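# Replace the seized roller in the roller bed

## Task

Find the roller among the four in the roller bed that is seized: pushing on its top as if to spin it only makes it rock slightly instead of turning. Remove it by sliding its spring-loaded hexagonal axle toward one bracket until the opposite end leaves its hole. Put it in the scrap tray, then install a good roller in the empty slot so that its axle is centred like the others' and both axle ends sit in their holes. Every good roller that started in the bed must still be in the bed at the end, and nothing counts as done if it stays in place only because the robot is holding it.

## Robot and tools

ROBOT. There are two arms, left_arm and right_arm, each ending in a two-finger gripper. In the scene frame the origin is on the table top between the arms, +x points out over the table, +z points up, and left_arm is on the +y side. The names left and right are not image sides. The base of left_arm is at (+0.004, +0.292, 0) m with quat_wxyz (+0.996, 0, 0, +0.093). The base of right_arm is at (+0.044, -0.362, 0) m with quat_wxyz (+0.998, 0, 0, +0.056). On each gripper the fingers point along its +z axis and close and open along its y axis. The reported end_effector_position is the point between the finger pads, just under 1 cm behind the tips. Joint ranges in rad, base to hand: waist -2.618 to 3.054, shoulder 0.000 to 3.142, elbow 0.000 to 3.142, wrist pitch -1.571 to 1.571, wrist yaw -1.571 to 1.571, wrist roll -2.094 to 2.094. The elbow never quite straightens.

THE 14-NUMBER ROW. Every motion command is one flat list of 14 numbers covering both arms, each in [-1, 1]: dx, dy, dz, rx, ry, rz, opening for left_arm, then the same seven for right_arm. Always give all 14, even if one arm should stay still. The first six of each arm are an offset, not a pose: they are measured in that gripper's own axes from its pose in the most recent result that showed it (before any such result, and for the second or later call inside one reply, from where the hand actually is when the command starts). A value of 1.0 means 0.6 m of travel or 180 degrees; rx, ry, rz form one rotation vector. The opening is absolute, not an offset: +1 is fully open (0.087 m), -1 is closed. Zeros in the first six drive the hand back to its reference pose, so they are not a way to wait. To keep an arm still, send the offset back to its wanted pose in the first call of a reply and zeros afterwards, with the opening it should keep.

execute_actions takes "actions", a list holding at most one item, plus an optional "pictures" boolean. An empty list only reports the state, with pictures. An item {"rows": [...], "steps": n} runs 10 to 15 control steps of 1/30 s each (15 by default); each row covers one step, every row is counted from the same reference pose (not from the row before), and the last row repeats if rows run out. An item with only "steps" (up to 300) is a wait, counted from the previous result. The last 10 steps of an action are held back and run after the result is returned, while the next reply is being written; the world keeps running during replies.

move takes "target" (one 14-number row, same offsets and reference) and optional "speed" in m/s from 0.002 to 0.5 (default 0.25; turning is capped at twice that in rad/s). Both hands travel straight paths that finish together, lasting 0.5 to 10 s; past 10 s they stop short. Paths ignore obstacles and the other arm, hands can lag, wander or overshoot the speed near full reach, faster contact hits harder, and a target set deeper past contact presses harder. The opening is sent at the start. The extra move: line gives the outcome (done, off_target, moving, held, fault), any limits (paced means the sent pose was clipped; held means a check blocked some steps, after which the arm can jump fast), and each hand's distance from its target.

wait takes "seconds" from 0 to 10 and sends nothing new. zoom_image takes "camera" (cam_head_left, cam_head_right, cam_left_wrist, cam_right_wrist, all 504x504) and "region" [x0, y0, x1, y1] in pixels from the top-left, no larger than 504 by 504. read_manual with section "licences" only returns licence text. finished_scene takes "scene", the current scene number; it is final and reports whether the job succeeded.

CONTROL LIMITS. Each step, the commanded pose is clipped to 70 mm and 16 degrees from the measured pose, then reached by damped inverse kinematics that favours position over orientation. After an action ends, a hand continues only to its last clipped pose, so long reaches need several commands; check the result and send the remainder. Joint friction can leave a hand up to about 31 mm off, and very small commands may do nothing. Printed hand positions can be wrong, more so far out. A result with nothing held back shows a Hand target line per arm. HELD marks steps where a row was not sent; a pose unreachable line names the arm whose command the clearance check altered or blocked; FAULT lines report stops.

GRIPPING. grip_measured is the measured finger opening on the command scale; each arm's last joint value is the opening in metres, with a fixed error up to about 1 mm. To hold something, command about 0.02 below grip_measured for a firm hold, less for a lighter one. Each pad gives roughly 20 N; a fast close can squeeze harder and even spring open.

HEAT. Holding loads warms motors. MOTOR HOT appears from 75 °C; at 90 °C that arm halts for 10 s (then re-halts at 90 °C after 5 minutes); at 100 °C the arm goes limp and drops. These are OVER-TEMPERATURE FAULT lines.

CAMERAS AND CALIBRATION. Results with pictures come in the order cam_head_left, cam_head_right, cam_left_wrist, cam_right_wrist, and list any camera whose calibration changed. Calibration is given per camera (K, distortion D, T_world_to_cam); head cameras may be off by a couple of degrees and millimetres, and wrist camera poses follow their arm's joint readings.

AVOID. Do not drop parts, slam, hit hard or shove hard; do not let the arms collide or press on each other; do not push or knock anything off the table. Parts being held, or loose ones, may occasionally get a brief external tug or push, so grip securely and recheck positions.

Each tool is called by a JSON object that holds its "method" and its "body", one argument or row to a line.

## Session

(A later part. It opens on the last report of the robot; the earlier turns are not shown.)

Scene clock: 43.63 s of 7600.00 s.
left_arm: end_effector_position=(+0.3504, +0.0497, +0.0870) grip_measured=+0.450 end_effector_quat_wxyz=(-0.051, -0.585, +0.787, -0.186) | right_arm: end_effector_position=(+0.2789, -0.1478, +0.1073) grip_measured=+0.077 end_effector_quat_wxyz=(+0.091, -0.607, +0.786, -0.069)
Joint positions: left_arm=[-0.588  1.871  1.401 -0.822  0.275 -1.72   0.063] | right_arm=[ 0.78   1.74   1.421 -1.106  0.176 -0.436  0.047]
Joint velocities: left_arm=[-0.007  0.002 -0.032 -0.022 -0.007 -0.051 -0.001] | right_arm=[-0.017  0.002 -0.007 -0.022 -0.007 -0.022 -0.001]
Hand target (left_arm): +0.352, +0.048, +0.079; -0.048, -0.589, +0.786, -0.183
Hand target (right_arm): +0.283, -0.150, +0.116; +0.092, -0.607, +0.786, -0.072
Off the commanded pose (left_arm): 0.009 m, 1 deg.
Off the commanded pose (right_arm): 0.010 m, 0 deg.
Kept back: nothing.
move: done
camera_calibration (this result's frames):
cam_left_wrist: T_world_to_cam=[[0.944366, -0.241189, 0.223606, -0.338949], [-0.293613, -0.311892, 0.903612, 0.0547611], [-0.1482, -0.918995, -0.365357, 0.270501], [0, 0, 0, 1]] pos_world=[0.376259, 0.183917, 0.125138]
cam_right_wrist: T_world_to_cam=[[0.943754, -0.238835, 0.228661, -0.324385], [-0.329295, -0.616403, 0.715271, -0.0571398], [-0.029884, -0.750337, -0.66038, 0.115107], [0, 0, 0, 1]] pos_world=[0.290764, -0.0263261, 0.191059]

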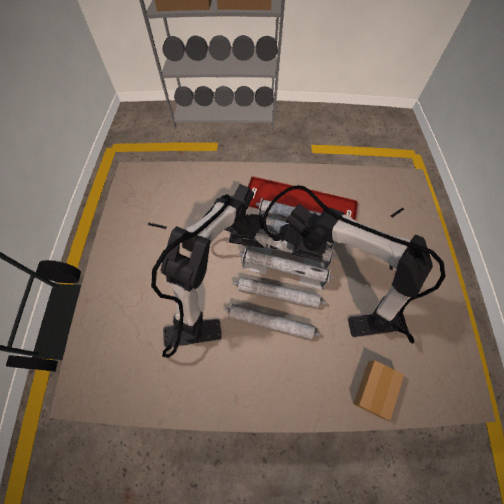

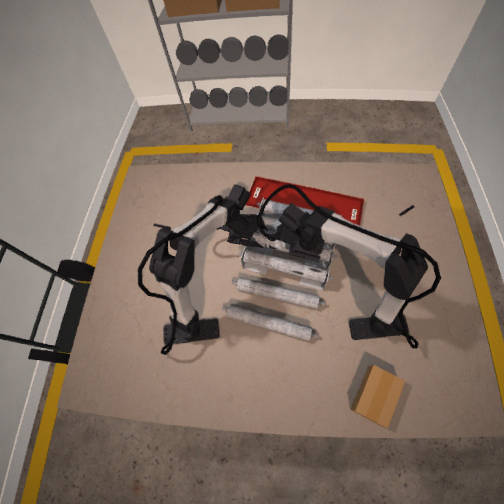

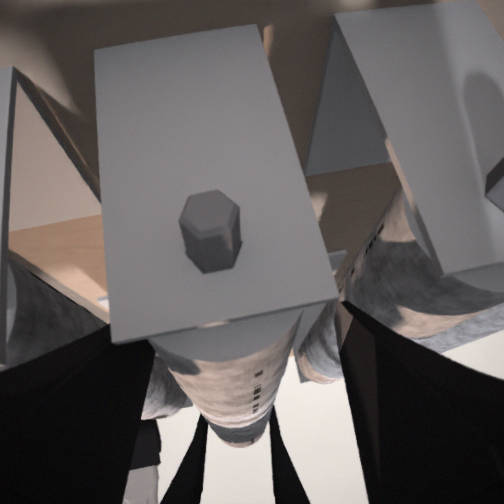

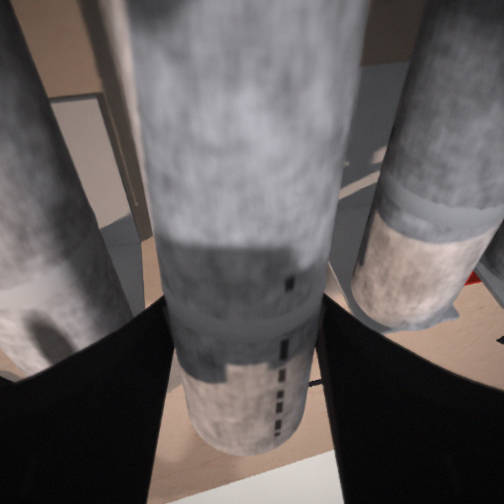

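{"method": "move", "body": {
  "target": [0,0.02,0.02,0,0,0,0.45,0,-0.01,-0.015,0,0,0,0.03],
  "speed": 0.03
}}

{"method": "move", "body": {
  "target": [0,0,0,0,0,0,0.03,0,-0.01,-0.022,0,0,0,0.03],
  "speed": 0.03
}}

Scene clock: 44.80 s of 7600.00 s.
left_arm: end_effector_position=(+0.3443, +0.0504, +0.0714) grip_measured=+0.450 end_effector_quat_wxyz=(-0.054, -0.586, +0.788, -0.183) | right_arm: end_effector_position=(+0.2787, -0.1478, +0.1072) grip_measured=+0.077 end_effector_quat_wxyz=(+0.090, -0.607, +0.786, -0.068)
Joint positions: left_arm=[-0.593  1.871  1.339 -0.767  0.274 -1.723  0.063] | right_arm=[ 0.78   1.74   1.421 -1.106  0.175 -0.436  0.047]
Joint velocities: left_arm=[-0.017 -0.002 -0.007 -0.037  0.007  0.022  0.001] | right_arm=[-0.002  0.017 -0.017  0.11   0.007  0.007 -0.   ]
Hand target (left_arm): +0.341, +0.048, +0.073; -0.052, -0.585, +0.787, -0.186
Hand target (right_arm): +0.282, -0.150, +0.117; +0.091, -0.607, +0.786, -0.069
Off the commanded pose (left_arm): 0.004 m, 0 deg.
Off the commanded pose (right_arm): 0.011 m, 0 deg.
Kept back: nothing.
move: off_target (right_arm)
camera_calibration (this result's frames):
cam_left_wrist: T_world_to_cam=[[0.94575, -0.243012, 0.215643, -0.329309], [-0.287031, -0.31399, 0.904999, 0.0650501], [-0.152216, -0.917799, -0.366708, 0.26591], [0, 0, 0, 1]] pos_world=[0.370591, 0.184451, 0.109654]
cam_right_wrist: T_world_to_cam=[[0.943881, -0.239141, 0.227817, -0.3242], [-0.328863, -0.616505, 0.715382, -0.0573057], [-0.0306264, -0.750156, -0.660552, 0.115341], [0, 0, 0, 1]] pos_world=[0.290693, -0.0263351, 0.191042]

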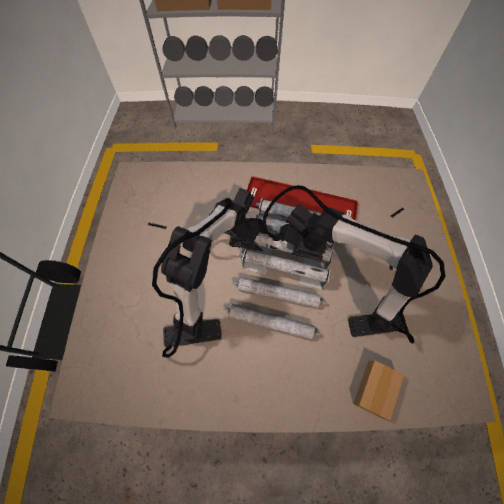

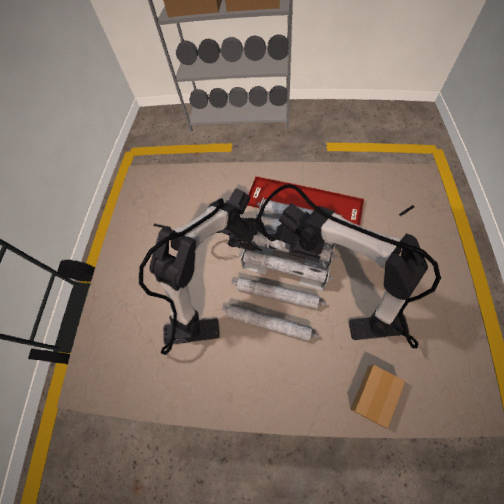

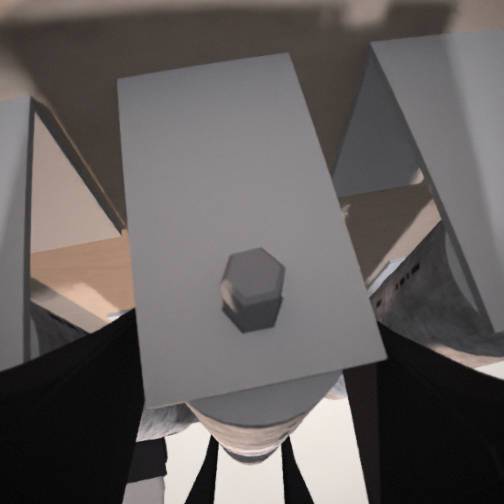

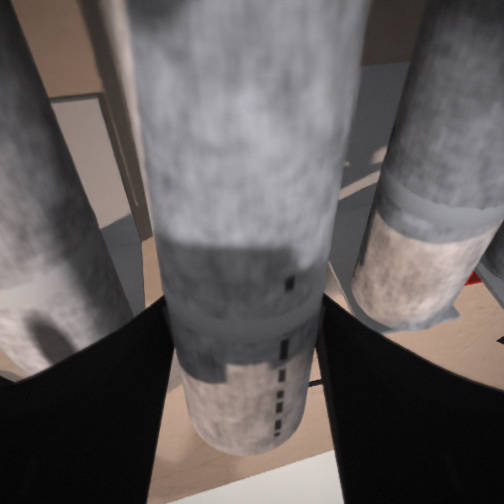

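Scene clock: 45.50 s of 7600.00 s.
left_arm: end_effector_position=(+0.3452, +0.0492, +0.0724) grip_measured=+0.073 end_effector_quat_wxyz=(-0.055, -0.584, +0.788, -0.187) | right_arm: end_effector_position=(+0.2784, -0.1475, +0.1102) grip_measured=+0.077 end_effector_quat_wxyz=(+0.090, -0.608, +0.786, -0.067)
Joint positions: left_arm=[-0.592  1.871  1.339 -0.761  0.281 -1.721  0.047] | right_arm=[ 0.78   1.74   1.433 -1.119  0.173 -0.436  0.047]
Joint velocities: left_arm=[-0.002  0.012 -0.007  0.051  0.037  0.022 -0.   ] | right_arm=[ 0.002  0.007 -0.022  0.037  0.007 -0.081  0.   ]
Hand target (left_arm): +0.344, +0.050, +0.071; -0.054, -0.586, +0.788, -0.183
Hand target (right_arm): +0.281, -0.150, +0.121; +0.091, -0.607, +0.786, -0.068
Off the commanded pose (left_arm): 0.002 m, 1 deg.
Off the commanded pose (right_arm): 0.012 m, 0 deg.
Kept back: nothing.
move: off_target (right_arm)
camera_calibration (this result's frames):
cam_left_wrist: T_world_to_cam=[[0.944052, -0.244204, 0.221653, -0.33041], [-0.291889, -0.305844, 0.906234, 0.0652414], [-0.153515, -0.92023, -0.360013, 0.265416], [0, 0, 0, 1]] pos_world=[0.371713, 0.18351, 0.109666]
cam_right_wrist: T_world_to_cam=[[0.944557, -0.238645, 0.225524, -0.324431], [-0.326826, -0.617266, 0.715659, -0.0600511], [-0.03158, -0.749688, -0.661038, 0.117891], [0, 0, 0, 1]] pos_world=[0.29054, -0.0261095, 0.194073]

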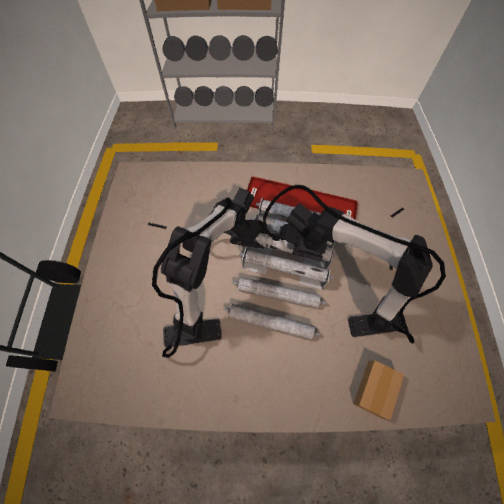

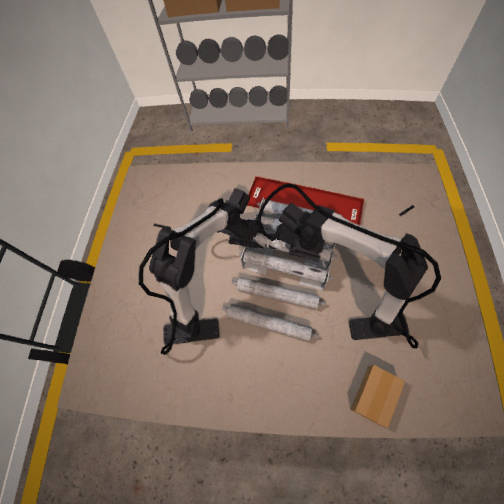

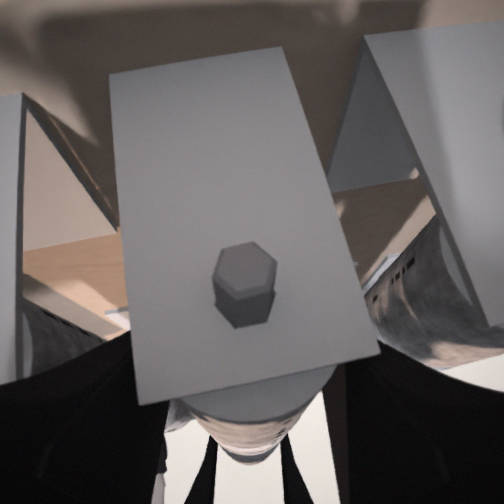

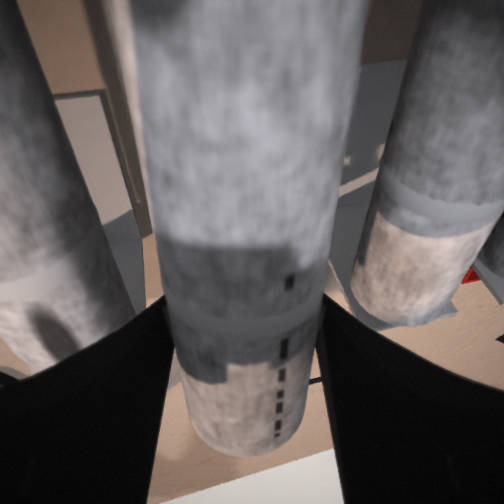

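{"method": "execute_actions", "body": {
  "actions": [
    {"rows":[[0.008,-0.004,-0.012,0,0,0,0.03,0.005,-0.01,-0.024,0,0,0,0.03],[0.016,-0.004,-0.012,0,0,0,0.03,0.012,-0.01,-0.026,0,0,0,0.03],[0.024,-0.005,-0.011,0,0,0,0.03,0.019,-0.01,-0.028,0,0,0,0.03],[0.032,-0.005,-0.011,0,0,0,0.03,0.026,-0.011,-0.03,0,0,0,0.03],[0.04,-0.006,-0.01,0,0,0,0.03,0.033,-0.011,-0.031,0,0,0,0.03],[0.048,-0.006,-0.009,0,0,0,0.03,0.04,-0.012,-0.032,0,0,0,0.03],[0.056,-0.007,-0.009,0,0,0,0.03,0.048,-0.012,-0.034,0,0,0,0.03],[0.064,-0.007,-0.008,0,0,0,0.03,0.055,-0.012,-0.035,0,0,0,0.03]],"steps":15}
  ]
}}

{"method": "wait", "body": {
  "seconds": 0.4
}}

Scene clock: 46.60 s of 7600.00 s.
left_arm: end_effector_position=(+0.3451, +0.0480, +0.0733) grip_measured=+0.073 end_effector_quat_wxyz=(-0.049, -0.587, +0.787, -0.181) | right_arm: end_effector_position=(+0.2795, -0.1490, +0.1102) grip_measured=+0.077 end_effector_quat_wxyz=(+0.089, -0.609, +0.786, -0.065)
Joint positions: left_arm=[-0.602  1.871  1.349 -0.773  0.262 -1.735  0.047] | right_arm=[ 0.772  1.737  1.431 -1.118  0.166 -0.446  0.047]
Joint velocities: left_arm=[-0.134 -0.012  0.12  -0.11  -0.315 -0.242 -0.   ] | right_arm=[-0.056 -0.139 -0.149  0.022 -0.11  -0.183 -0.001]
Steps of this call (steps 1 to 28: nothing new was sent; steps 29 to 33: the first 5 steps of this action). Readings (end_effector_position):
29: left_arm (+0.3452, +0.0492, +0.0727) | right_arm (+0.2783, -0.1475, +0.1102)
30: left_arm (+0.3452, +0.0491, +0.0731) | right_arm (+0.2784, -0.1477, +0.1101)
32: left_arm (+0.3450, +0.0483, +0.0733) | right_arm (+0.2791, -0.1484, +0.1101)
33: the state above

Scene clock: 47.33 s of 7600.00 s.
left_arm: end_effector_position=(+0.3412, +0.0328, +0.0767) grip_measured=+0.073 end_effector_quat_wxyz=(-0.035, -0.595, +0.784, -0.172) | right_arm: end_effector_position=(+0.2767, -0.1644, +0.1153) grip_measured=+0.077 end_effector_quat_wxyz=(+0.095, -0.614, +0.782, -0.059)
Joint positions: left_arm=[-0.661  1.871  1.374 -0.788  0.211 -1.803  0.047] | right_arm=[ 0.743  1.669  1.375 -1.112  0.152 -0.488  0.047]
Joint velocities: left_arm=[-0.002 -0.017 -0.007 -0.022  0.051  0.007  0.   ] | right_arm=[ 0.002  0.002 -0.002 -0.022 -0.007  0.037 -0.001]
Hand target (left_arm): +0.336, +0.016, +0.090; -0.055, -0.584, +0.788, -0.188
Hand target (right_arm): +0.272, -0.181, +0.128; +0.089, -0.608, +0.786, -0.067
Off the commanded pose (left_arm): 0.022 m, 3 deg.
Off the commanded pose (right_arm): 0.023 m, 1 deg.
Kept back: nothing.
Steps of this call (steps 1 to 10: the last 10 steps of your previous action; steps 11 to 22: nothing new was sent). Readings (end_effector_position):
1: left_arm (+0.3448, +0.0469, +0.0735) | right_arm (+0.2794, -0.1500, +0.1105)
2: left_arm (+0.3443, +0.0450, +0.0740) | right_arm (+0.2789, -0.1519, +0.1110)
4: left_arm (+0.3425, +0.0391, +0.0754) | right_arm (+0.2771, -0.1577, +0.1128)
8: left_arm (+0.3409, +0.0323, +0.0769) | right_arm (+0.2761, -0.1646, +0.1154)
22: the state above
camera_calibration (this result's frames):
cam_left_wrist: T_world_to_cam=[[0.94864, -0.228558, 0.218733, -0.333466], [-0.290394, -0.35479, 0.888704, 0.0575291], [-0.125516, -0.906579, -0.40294, 0.24453], [0, 0, 0, 1]] pos_world=[0.363737, 0.165881, 0.120345]
cam_right_wrist: T_world_to_cam=[[0.949114, -0.226149, 0.219181, -0.326402], [-0.31427, -0.634934, 0.705757, -0.0799395], [-0.0204405, -0.738725, -0.673696, 0.108692], [0, 0, 0, 1]] pos_world=[0.286892, -0.0442777, 0.201185]

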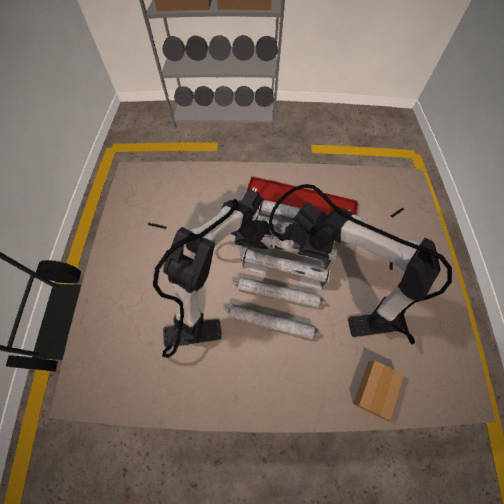

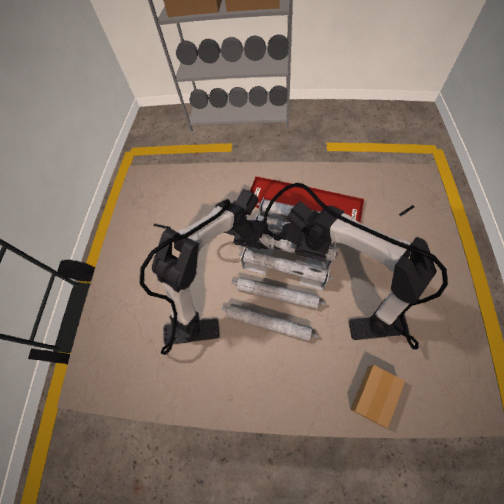

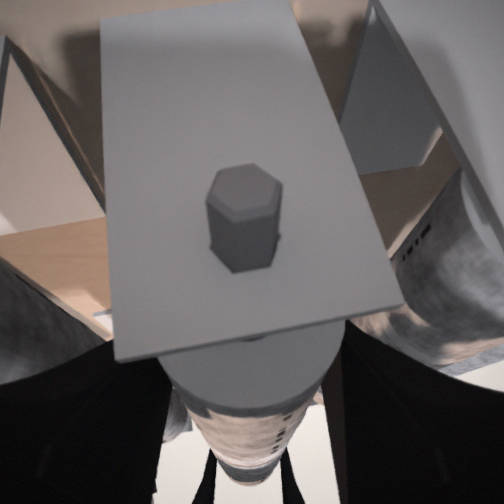

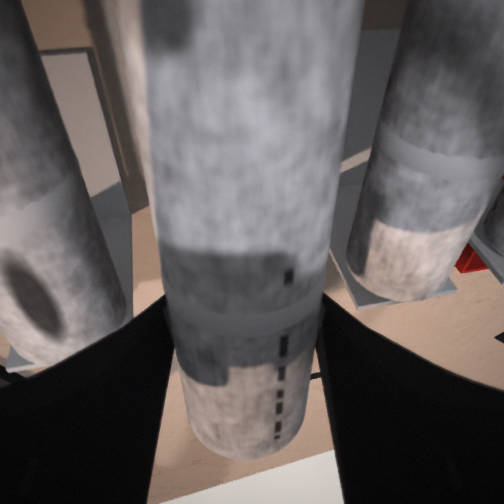

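{"method": "execute_actions", "body": {
  "actions": [
    {"rows":[[0.03,-0.004,-0.005,0,0,0,0.03,0.03,-0.004,-0.015,0,0,0,0.03],[0.03,-0.004,-0.003,0,0,0,0.03,0.03,-0.003,-0.01,0,0,0,0.03],[0.03,-0.004,-0.003,0,0,0,0.03,0.03,-0.002,-0.005,0,0,0,0.03],[0.03,-0.004,-0.003,0,0,0,0.03,0.03,0,0,0,0,0,0.03],[0.03,-0.004,-0.003,0,0,0,0.03,0.03,0,0.005,0,0,0,0.03]],"steps":15}
  ]
}}

{"method": "wait", "body": {
  "seconds": 0.4
}}

Scene clock: 48.03 s of 7600.00 s.
left_arm: end_effector_position=(+0.3414, +0.0325, +0.0758) grip_measured=+0.073 end_effector_quat_wxyz=(-0.022, -0.599, +0.784, -0.164) | right_arm: end_effector_position=(+0.2772, -0.1656, +0.1113) grip_measured=+0.077 end_effector_quat_wxyz=(+0.106, -0.615, +0.780, -0.053)
Joint positions: left_arm=[-0.676  1.871  1.381 -0.797  0.175 -1.819  0.047] | right_arm=[ 0.735  1.644  1.332 -1.068  0.141 -0.502  0.047]
Joint velocities: left_arm=[-0.042 -0.002  0.022 -0.066 -0.095 -0.051  0.001] | right_arm=[-0.007 -0.168 -0.164  0.154 -0.11  -0.022 -0.001]
Steps of this call (steps 1 to 16: nothing new was sent; steps 17 to 21: the first 5 steps of this action). Readings (end_effector_position):
17: left_arm (+0.3412, +0.0329, +0.0764) | right_arm (+0.2769, -0.1645, +0.1145)
18: left_arm (+0.3414, +0.0331, +0.0762) | right_arm (+0.2771, -0.1646, +0.1130)
20: left_arm (+0.3414, +0.0324, +0.0760) | right_arm (+0.2772, -0.1656, +0.1115)
21: the state above

Scene clock: 48.77 s of 7600.00 s.
left_arm: end_effector_position=(+0.3418, +0.0335, +0.0757) grip_measured=+0.073 end_effector_quat_wxyz=(-0.017, -0.600, +0.783, -0.160) | right_arm: end_effector_position=(+0.2778, -0.1645, +0.1111) grip_measured=+0.077 end_effector_quat_wxyz=(+0.112, -0.616, +0.778, -0.049)
Joint positions: left_arm=[-0.678  1.871  1.384 -0.803  0.162 -1.824  0.047] | right_arm=[ 0.733  1.634  1.321 -1.052  0.134 -0.508  0.047]
Joint velocities: left_arm=[ 0.002  0.007  0.017  0.037  0.022 -0.037 -0.   ] | right_arm=[ 0.002  0.002 -0.007  0.007  0.022  0.095  0.001]
Hand target (left_arm): +0.337, +0.017, +0.084; -0.036, -0.595, +0.784, -0.173
Hand target (right_arm): +0.273, -0.181, +0.110; +0.094, -0.614, +0.782, -0.059
Off the commanded pose (left_arm): 0.019 m, 3 deg.
Off the commanded pose (right_arm): 0.018 m, 2 deg.
Kept back: nothing.
Steps of this call (steps 1 to 10: the last 10 steps of your previous action; steps 11 to 22: nothing new was sent). Readings (end_effector_position):
1: left_arm (+0.3415, +0.0325, +0.0759) | right_arm (+0.2772, -0.1655, +0.1112)
2: left_arm (+0.3414, +0.0326, +0.0758) | right_arm (+0.2772, -0.1655, +0.1113)
4: left_arm (+0.3415, +0.0328, +0.0758) | right_arm (+0.2773, -0.1653, +0.1112)
8: left_arm (+0.3417, +0.0333, +0.0757) | right_arm (+0.2777, -0.1648, +0.1111)
22: the state above
camera_calibration (this result's frames):
cam_left_wrist: T_world_to_cam=[[0.949492, -0.222646, 0.221119, -0.334348], [-0.295185, -0.394713, 0.870096, 0.0632257], [-0.106444, -0.891421, -0.440499, 0.240657], [0, 0, 0, 1]] pos_world=[0.361741, 0.165041, 0.124927]
cam_right_wrist: T_world_to_cam=[[0.94857, -0.222868, 0.22482, -0.326573], [-0.316563, -0.664692, 0.676736, -0.0777102], [-0.0013873, -0.713102, -0.701059, 0.107784], [0, 0, 0, 1]] pos_world=[0.285326, -0.047575, 0.201572]

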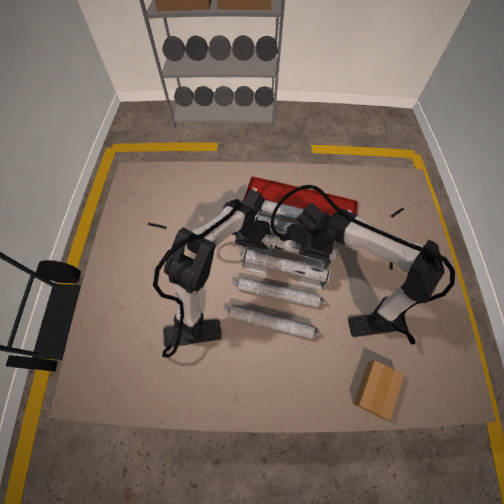

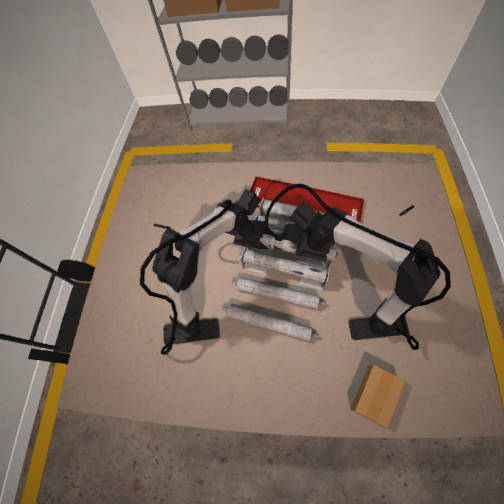

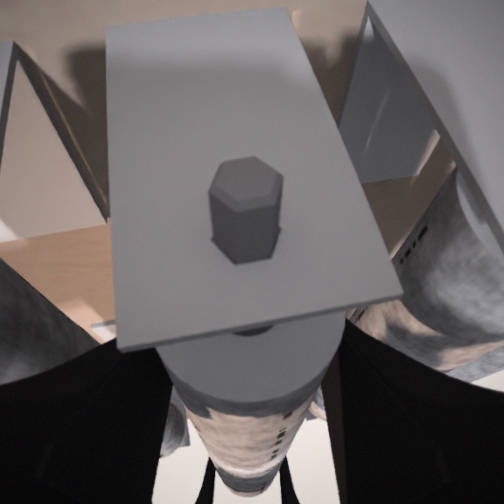

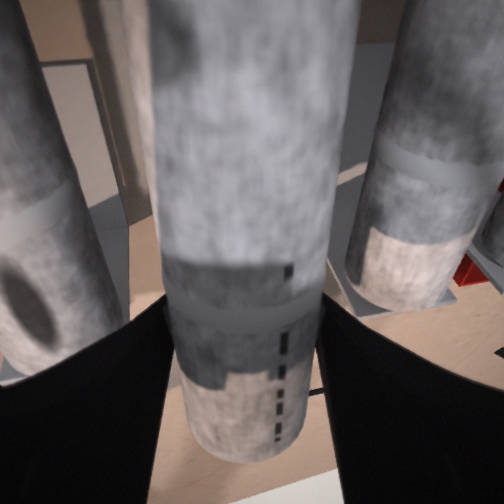

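{"method": "execute_actions", "body": {
  "actions": [
    {"rows":[[0.035,-0.006,-0.015,0,0,0,0.03,0.03,-0.01,0,0,0,0,0.03],[0.035,-0.008,-0.02,0,0,0,0.03,0.03,-0.02,0,0,0,0,0.03],[0.035,-0.01,-0.025,0,0,0,0.03,0.03,-0.03,0,0,0,0,0.03]],"steps":15}
  ]
}}

{"method": "wait", "body": {
  "seconds": 0.4
}}

Scene clock: 49.40 s of 7600.00 s.
left_arm: end_effector_position=(+0.3435, +0.0340, +0.0762) grip_measured=+0.073 end_effector_quat_wxyz=(-0.004, -0.612, +0.778, -0.144) | right_arm: end_effector_position=(+0.2842, -0.1661, +0.1106) grip_measured=+0.077 end_effector_quat_wxyz=(+0.121, -0.623, +0.772, -0.032)
Joint positions: left_arm=[-0.694  1.882  1.415 -0.839  0.119 -1.856  0.047] | right_arm=[ 0.697  1.621  1.308 -1.025  0.093 -0.559  0.047]
Joint velocities: left_arm=[-0.027  0.066  0.125 -0.11  -0.095 -0.198  0.001] | right_arm=[-0.149  0.002  0.002  0.125 -0.183 -0.315  0.   ]
Steps of this call (steps 1 to 14: nothing new was sent; steps 15 to 19: the first 5 steps of this action). Readings (end_effector_position):
15: left_arm (+0.3420, +0.0336, +0.0762) | right_arm (+0.2783, -0.1647, +0.1110)
16: left_arm (+0.3424, +0.0341, +0.0763) | right_arm (+0.2793, -0.1645, +0.1109)
18: left_arm (+0.3432, +0.0339, +0.0764) | right_arm (+0.2828, -0.1659, +0.1107)
19: the state above

Scene clock: 50.13 s of 7600.00 s.
left_arm: end_effector_position=(+0.3449, +0.0364, +0.0759) grip_measured=+0.073 end_effector_quat_wxyz=(+0.002, -0.618, +0.774, -0.138) | right_arm: end_effector_position=(+0.2882, -0.1644, +0.1106) grip_measured=+0.077 end_effector_quat_wxyz=(+0.127, -0.629, +0.766, -0.025)
Joint positions: left_arm=[-0.695  1.884  1.423 -0.851  0.1   -1.87   0.047] | right_arm=[ 0.686  1.621  1.308 -1.01   0.078 -0.586  0.047]
Joint velocities: left_arm=[-0.002 -0.002 -0.002  0.007  0.022 -0.037  0.   ] | right_arm=[ 0.012 -0.002  0.007 -0.007 -0.051 -0.066 -0.   ]
Hand target (left_arm): +0.339, +0.018, +0.096; -0.017, -0.600, +0.783, -0.161
Hand target (right_arm): +0.290, -0.185, +0.112; +0.111, -0.616, +0.778, -0.048
Off the commanded pose (left_arm): 0.029 m, 4 deg.
Off the commanded pose (right_arm): 0.022 m, 4 deg.
Kept back: nothing.
Steps of this call (steps 1 to 10: the last 10 steps of your previous action; steps 11 to 22: nothing new was sent). Readings (end_effector_position):
1: left_arm (+0.3437, +0.0343, +0.0762) | right_arm (+0.2852, -0.1661, +0.1106)
2: left_arm (+0.3441, +0.0347, +0.0762) | right_arm (+0.2859, -0.1657, +0.1106)
4: left_arm (+0.3444, +0.0355, +0.0760) | right_arm (+0.2870, -0.1652, +0.1106)
8: left_arm (+0.3448, +0.0361, +0.0760) | right_arm (+0.2878, -0.1647, +0.1106)
22: the state above
camera_calibration (this result's frames):
cam_left_wrist: T_world_to_cam=[[0.959161, -0.192285, 0.207453, -0.34014], [-0.274421, -0.454744, 0.847291, 0.0618483], [-0.0685832, -0.869617, -0.48894, 0.233494], [0, 0, 0, 1]] pos_world=[0.359235, 0.165772, 0.132324]
cam_right_wrist: T_world_to_cam=[[0.95816, -0.194184, 0.210288, -0.332698], [-0.285195, -0.710142, 0.64371, -0.0869413], [0.0243356, -0.676751, -0.73581, 0.109939], [0, 0, 0, 1]] pos_world=[0.291308, -0.0519442, 0.206821]

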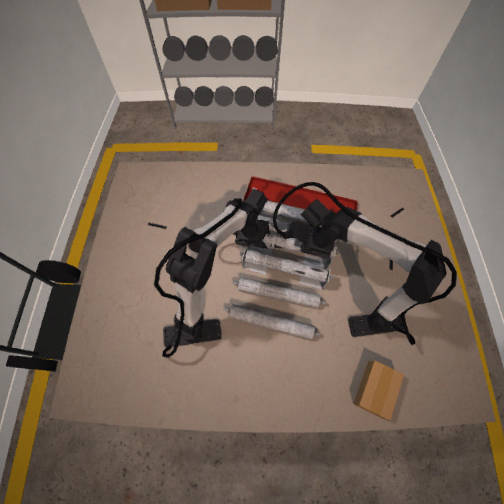

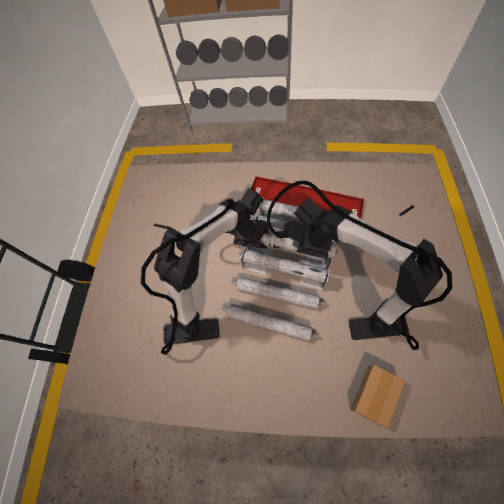

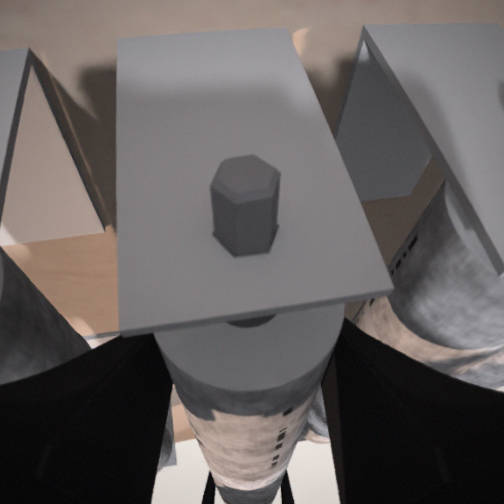

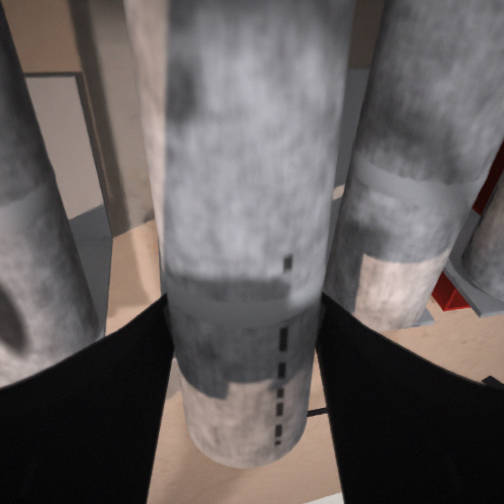

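{"method": "move", "body": {
  "target": [-0.028,0,-0.01,0,0,0,0.03,-0.03,0.005,-0.01,0,0,0,0.03],
  "speed": 0.02
}}

{"method": "move", "body": {
  "target": [0,0,0,0,0,0,0.03,0,0.005,0.03,0,0,0,0.03],
  "speed": 0.02
}}

Scene clock: 51.70 s of 7600.00 s.
left_arm: end_effector_position=(+0.3478, +0.0506, +0.0728) grip_measured=+0.073 end_effector_quat_wxyz=(+0.005, -0.617, +0.777, -0.128) | right_arm: end_effector_position=(+0.2890, -0.1501, +0.1097) grip_measured=+0.077 end_effector_quat_wxyz=(+0.126, -0.626, +0.769, -0.021)
Joint positions: left_arm=[-0.663  1.885  1.42  -0.865  0.095 -1.83   0.047] | right_arm=[ 0.711  1.664  1.351 -1.013  0.077 -0.552  0.047]
Joint velocities: left_arm=[ 0.002  0.002  0.012  0.007  0.051 -0.037  0.   ] | right_arm=[-0.022  0.012  0.002 -0.007 -0.022  0.007  0.001]
Hand target (left_arm): +0.348, +0.054, +0.078; +0.002, -0.618, +0.774, -0.137
Hand target (right_arm): +0.287, -0.147, +0.119; +0.127, -0.629, +0.766, -0.025
Off the commanded pose (left_arm): 0.007 m, 1 deg.
Off the commanded pose (right_arm): 0.010 m, 1 deg.
Kept back: nothing.
move: done
camera_calibration (this result's frames):
cam_left_wrist: T_world_to_cam=[[0.959478, -0.201105, 0.197377, -0.338481], [-0.271347, -0.470558, 0.839611, 0.0720213], [-0.0759731, -0.859146, -0.506059, 0.247814], [0, 0, 0, 1]] pos_world=[0.363135, 0.178728, 0.131747]
cam_right_wrist: T_world_to_cam=[[0.957926, -0.202723, 0.203179, -0.330927], [-0.286632, -0.712328, 0.640648, -0.0754583], [0.0148558, -0.671931, -0.740465, 0.122904], [0, 0, 0, 1]] pos_world=[0.293549, -0.038255, 0.206586]

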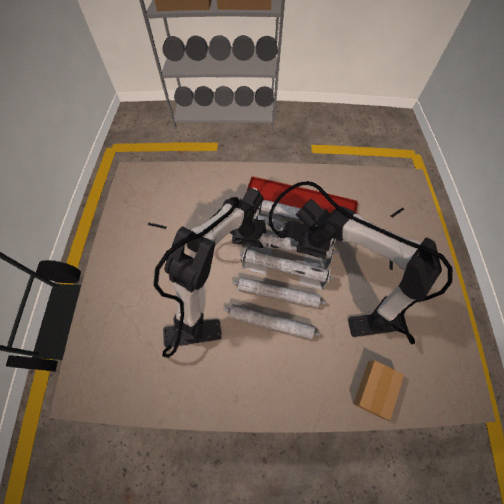

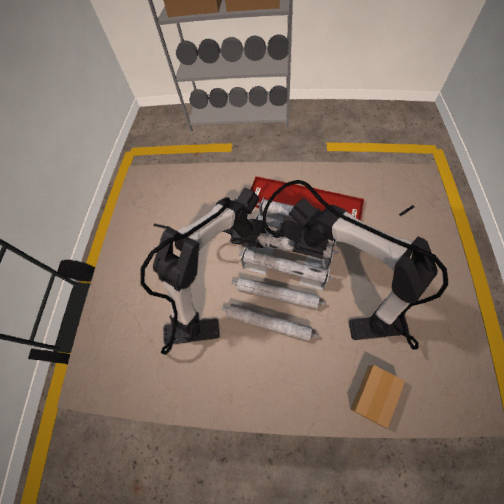

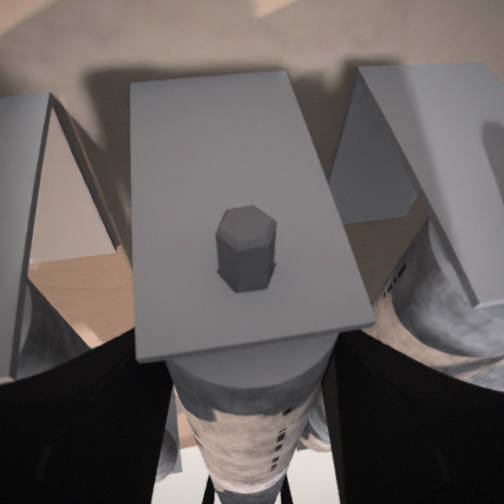

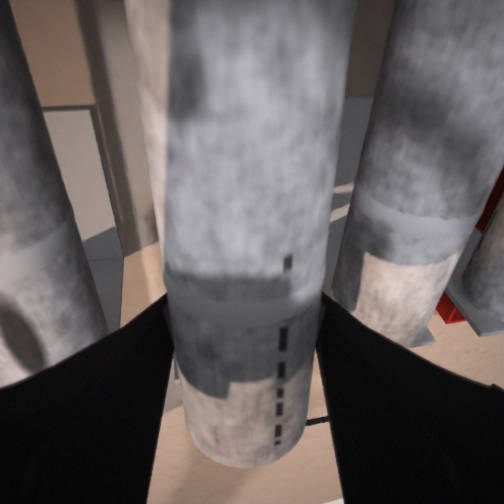

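Scene clock: 52.83 s of 7600.00 s.
left_arm: end_effector_position=(+0.3481, +0.0511, +0.0717) grip_measured=+0.073 end_effector_quat_wxyz=(+0.009, -0.615, +0.779, -0.126) | right_arm: end_effector_position=(+0.2886, -0.1502, +0.0999) grip_measured=+0.077 end_effector_quat_wxyz=(+0.128, -0.623, +0.771, -0.021)
Joint positions: left_arm=[-0.664  1.887  1.42  -0.865  0.087 -1.826  0.047] | right_arm=[ 0.711  1.664  1.313 -0.971  0.078 -0.546  0.047]
Joint velocities: left_arm=[ 0.002  0.002  0.002 -0.037  0.051  0.007 -0.001] | right_arm=[ 0.022  0.007  0.002 -0.051  0.066  0.022 -0.001]
Hand target (left_arm): +0.348, +0.051, +0.073; +0.005, -0.617, +0.777, -0.128
Hand target (right_arm): +0.290, -0.147, +0.092; +0.127, -0.626, +0.769, -0.022
Off the commanded pose (left_arm): 0.001 m, 1 deg.
Off the commanded pose (right_arm): 0.009 m, 0 deg.
Kept back: nothing.
move: done
camera_calibration (this result's frames):
cam_left_wrist: T_world_to_cam=[[0.957988, -0.206642, 0.198895, -0.337663], [-0.276037, -0.476018, 0.834991, 0.0755731], [-0.077867, -0.854814, -0.51306, 0.248685], [0, 0, 0, 1]] pos_world=[0.363702, 0.178778, 0.131646]
cam_right_wrist: T_world_to_cam=[[0.956357, -0.209455, 0.203742, -0.329239], [-0.291975, -0.712502, 0.638037, -0.0676605], [0.011527, -0.669679, -0.742561, 0.117097], [0, 0, 0, 1]] pos_world=[0.293765, -0.0387518, 0.197201]

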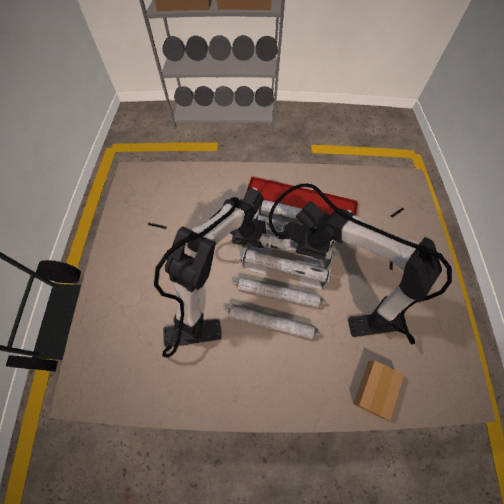

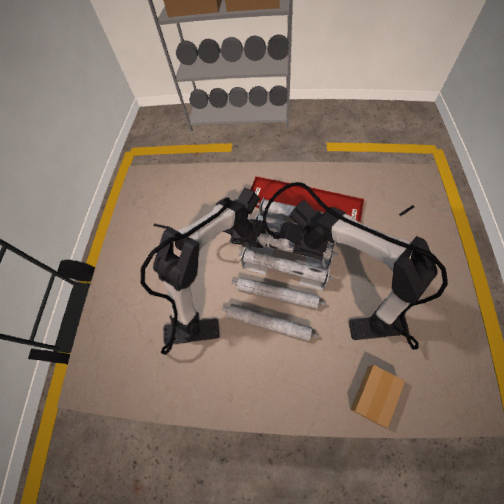

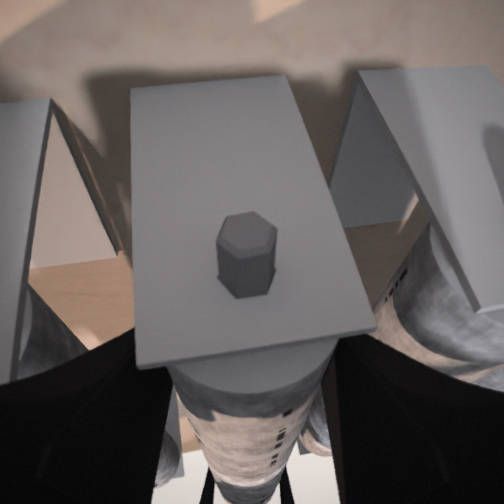

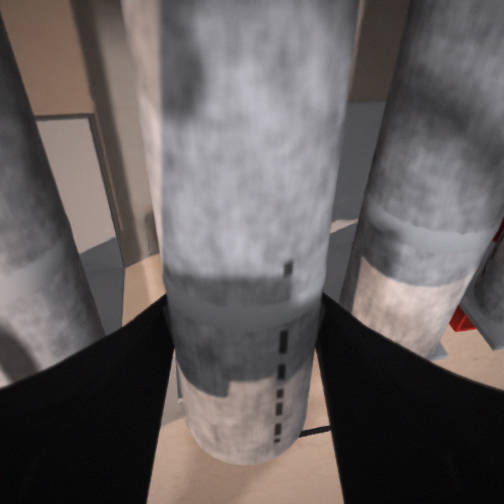

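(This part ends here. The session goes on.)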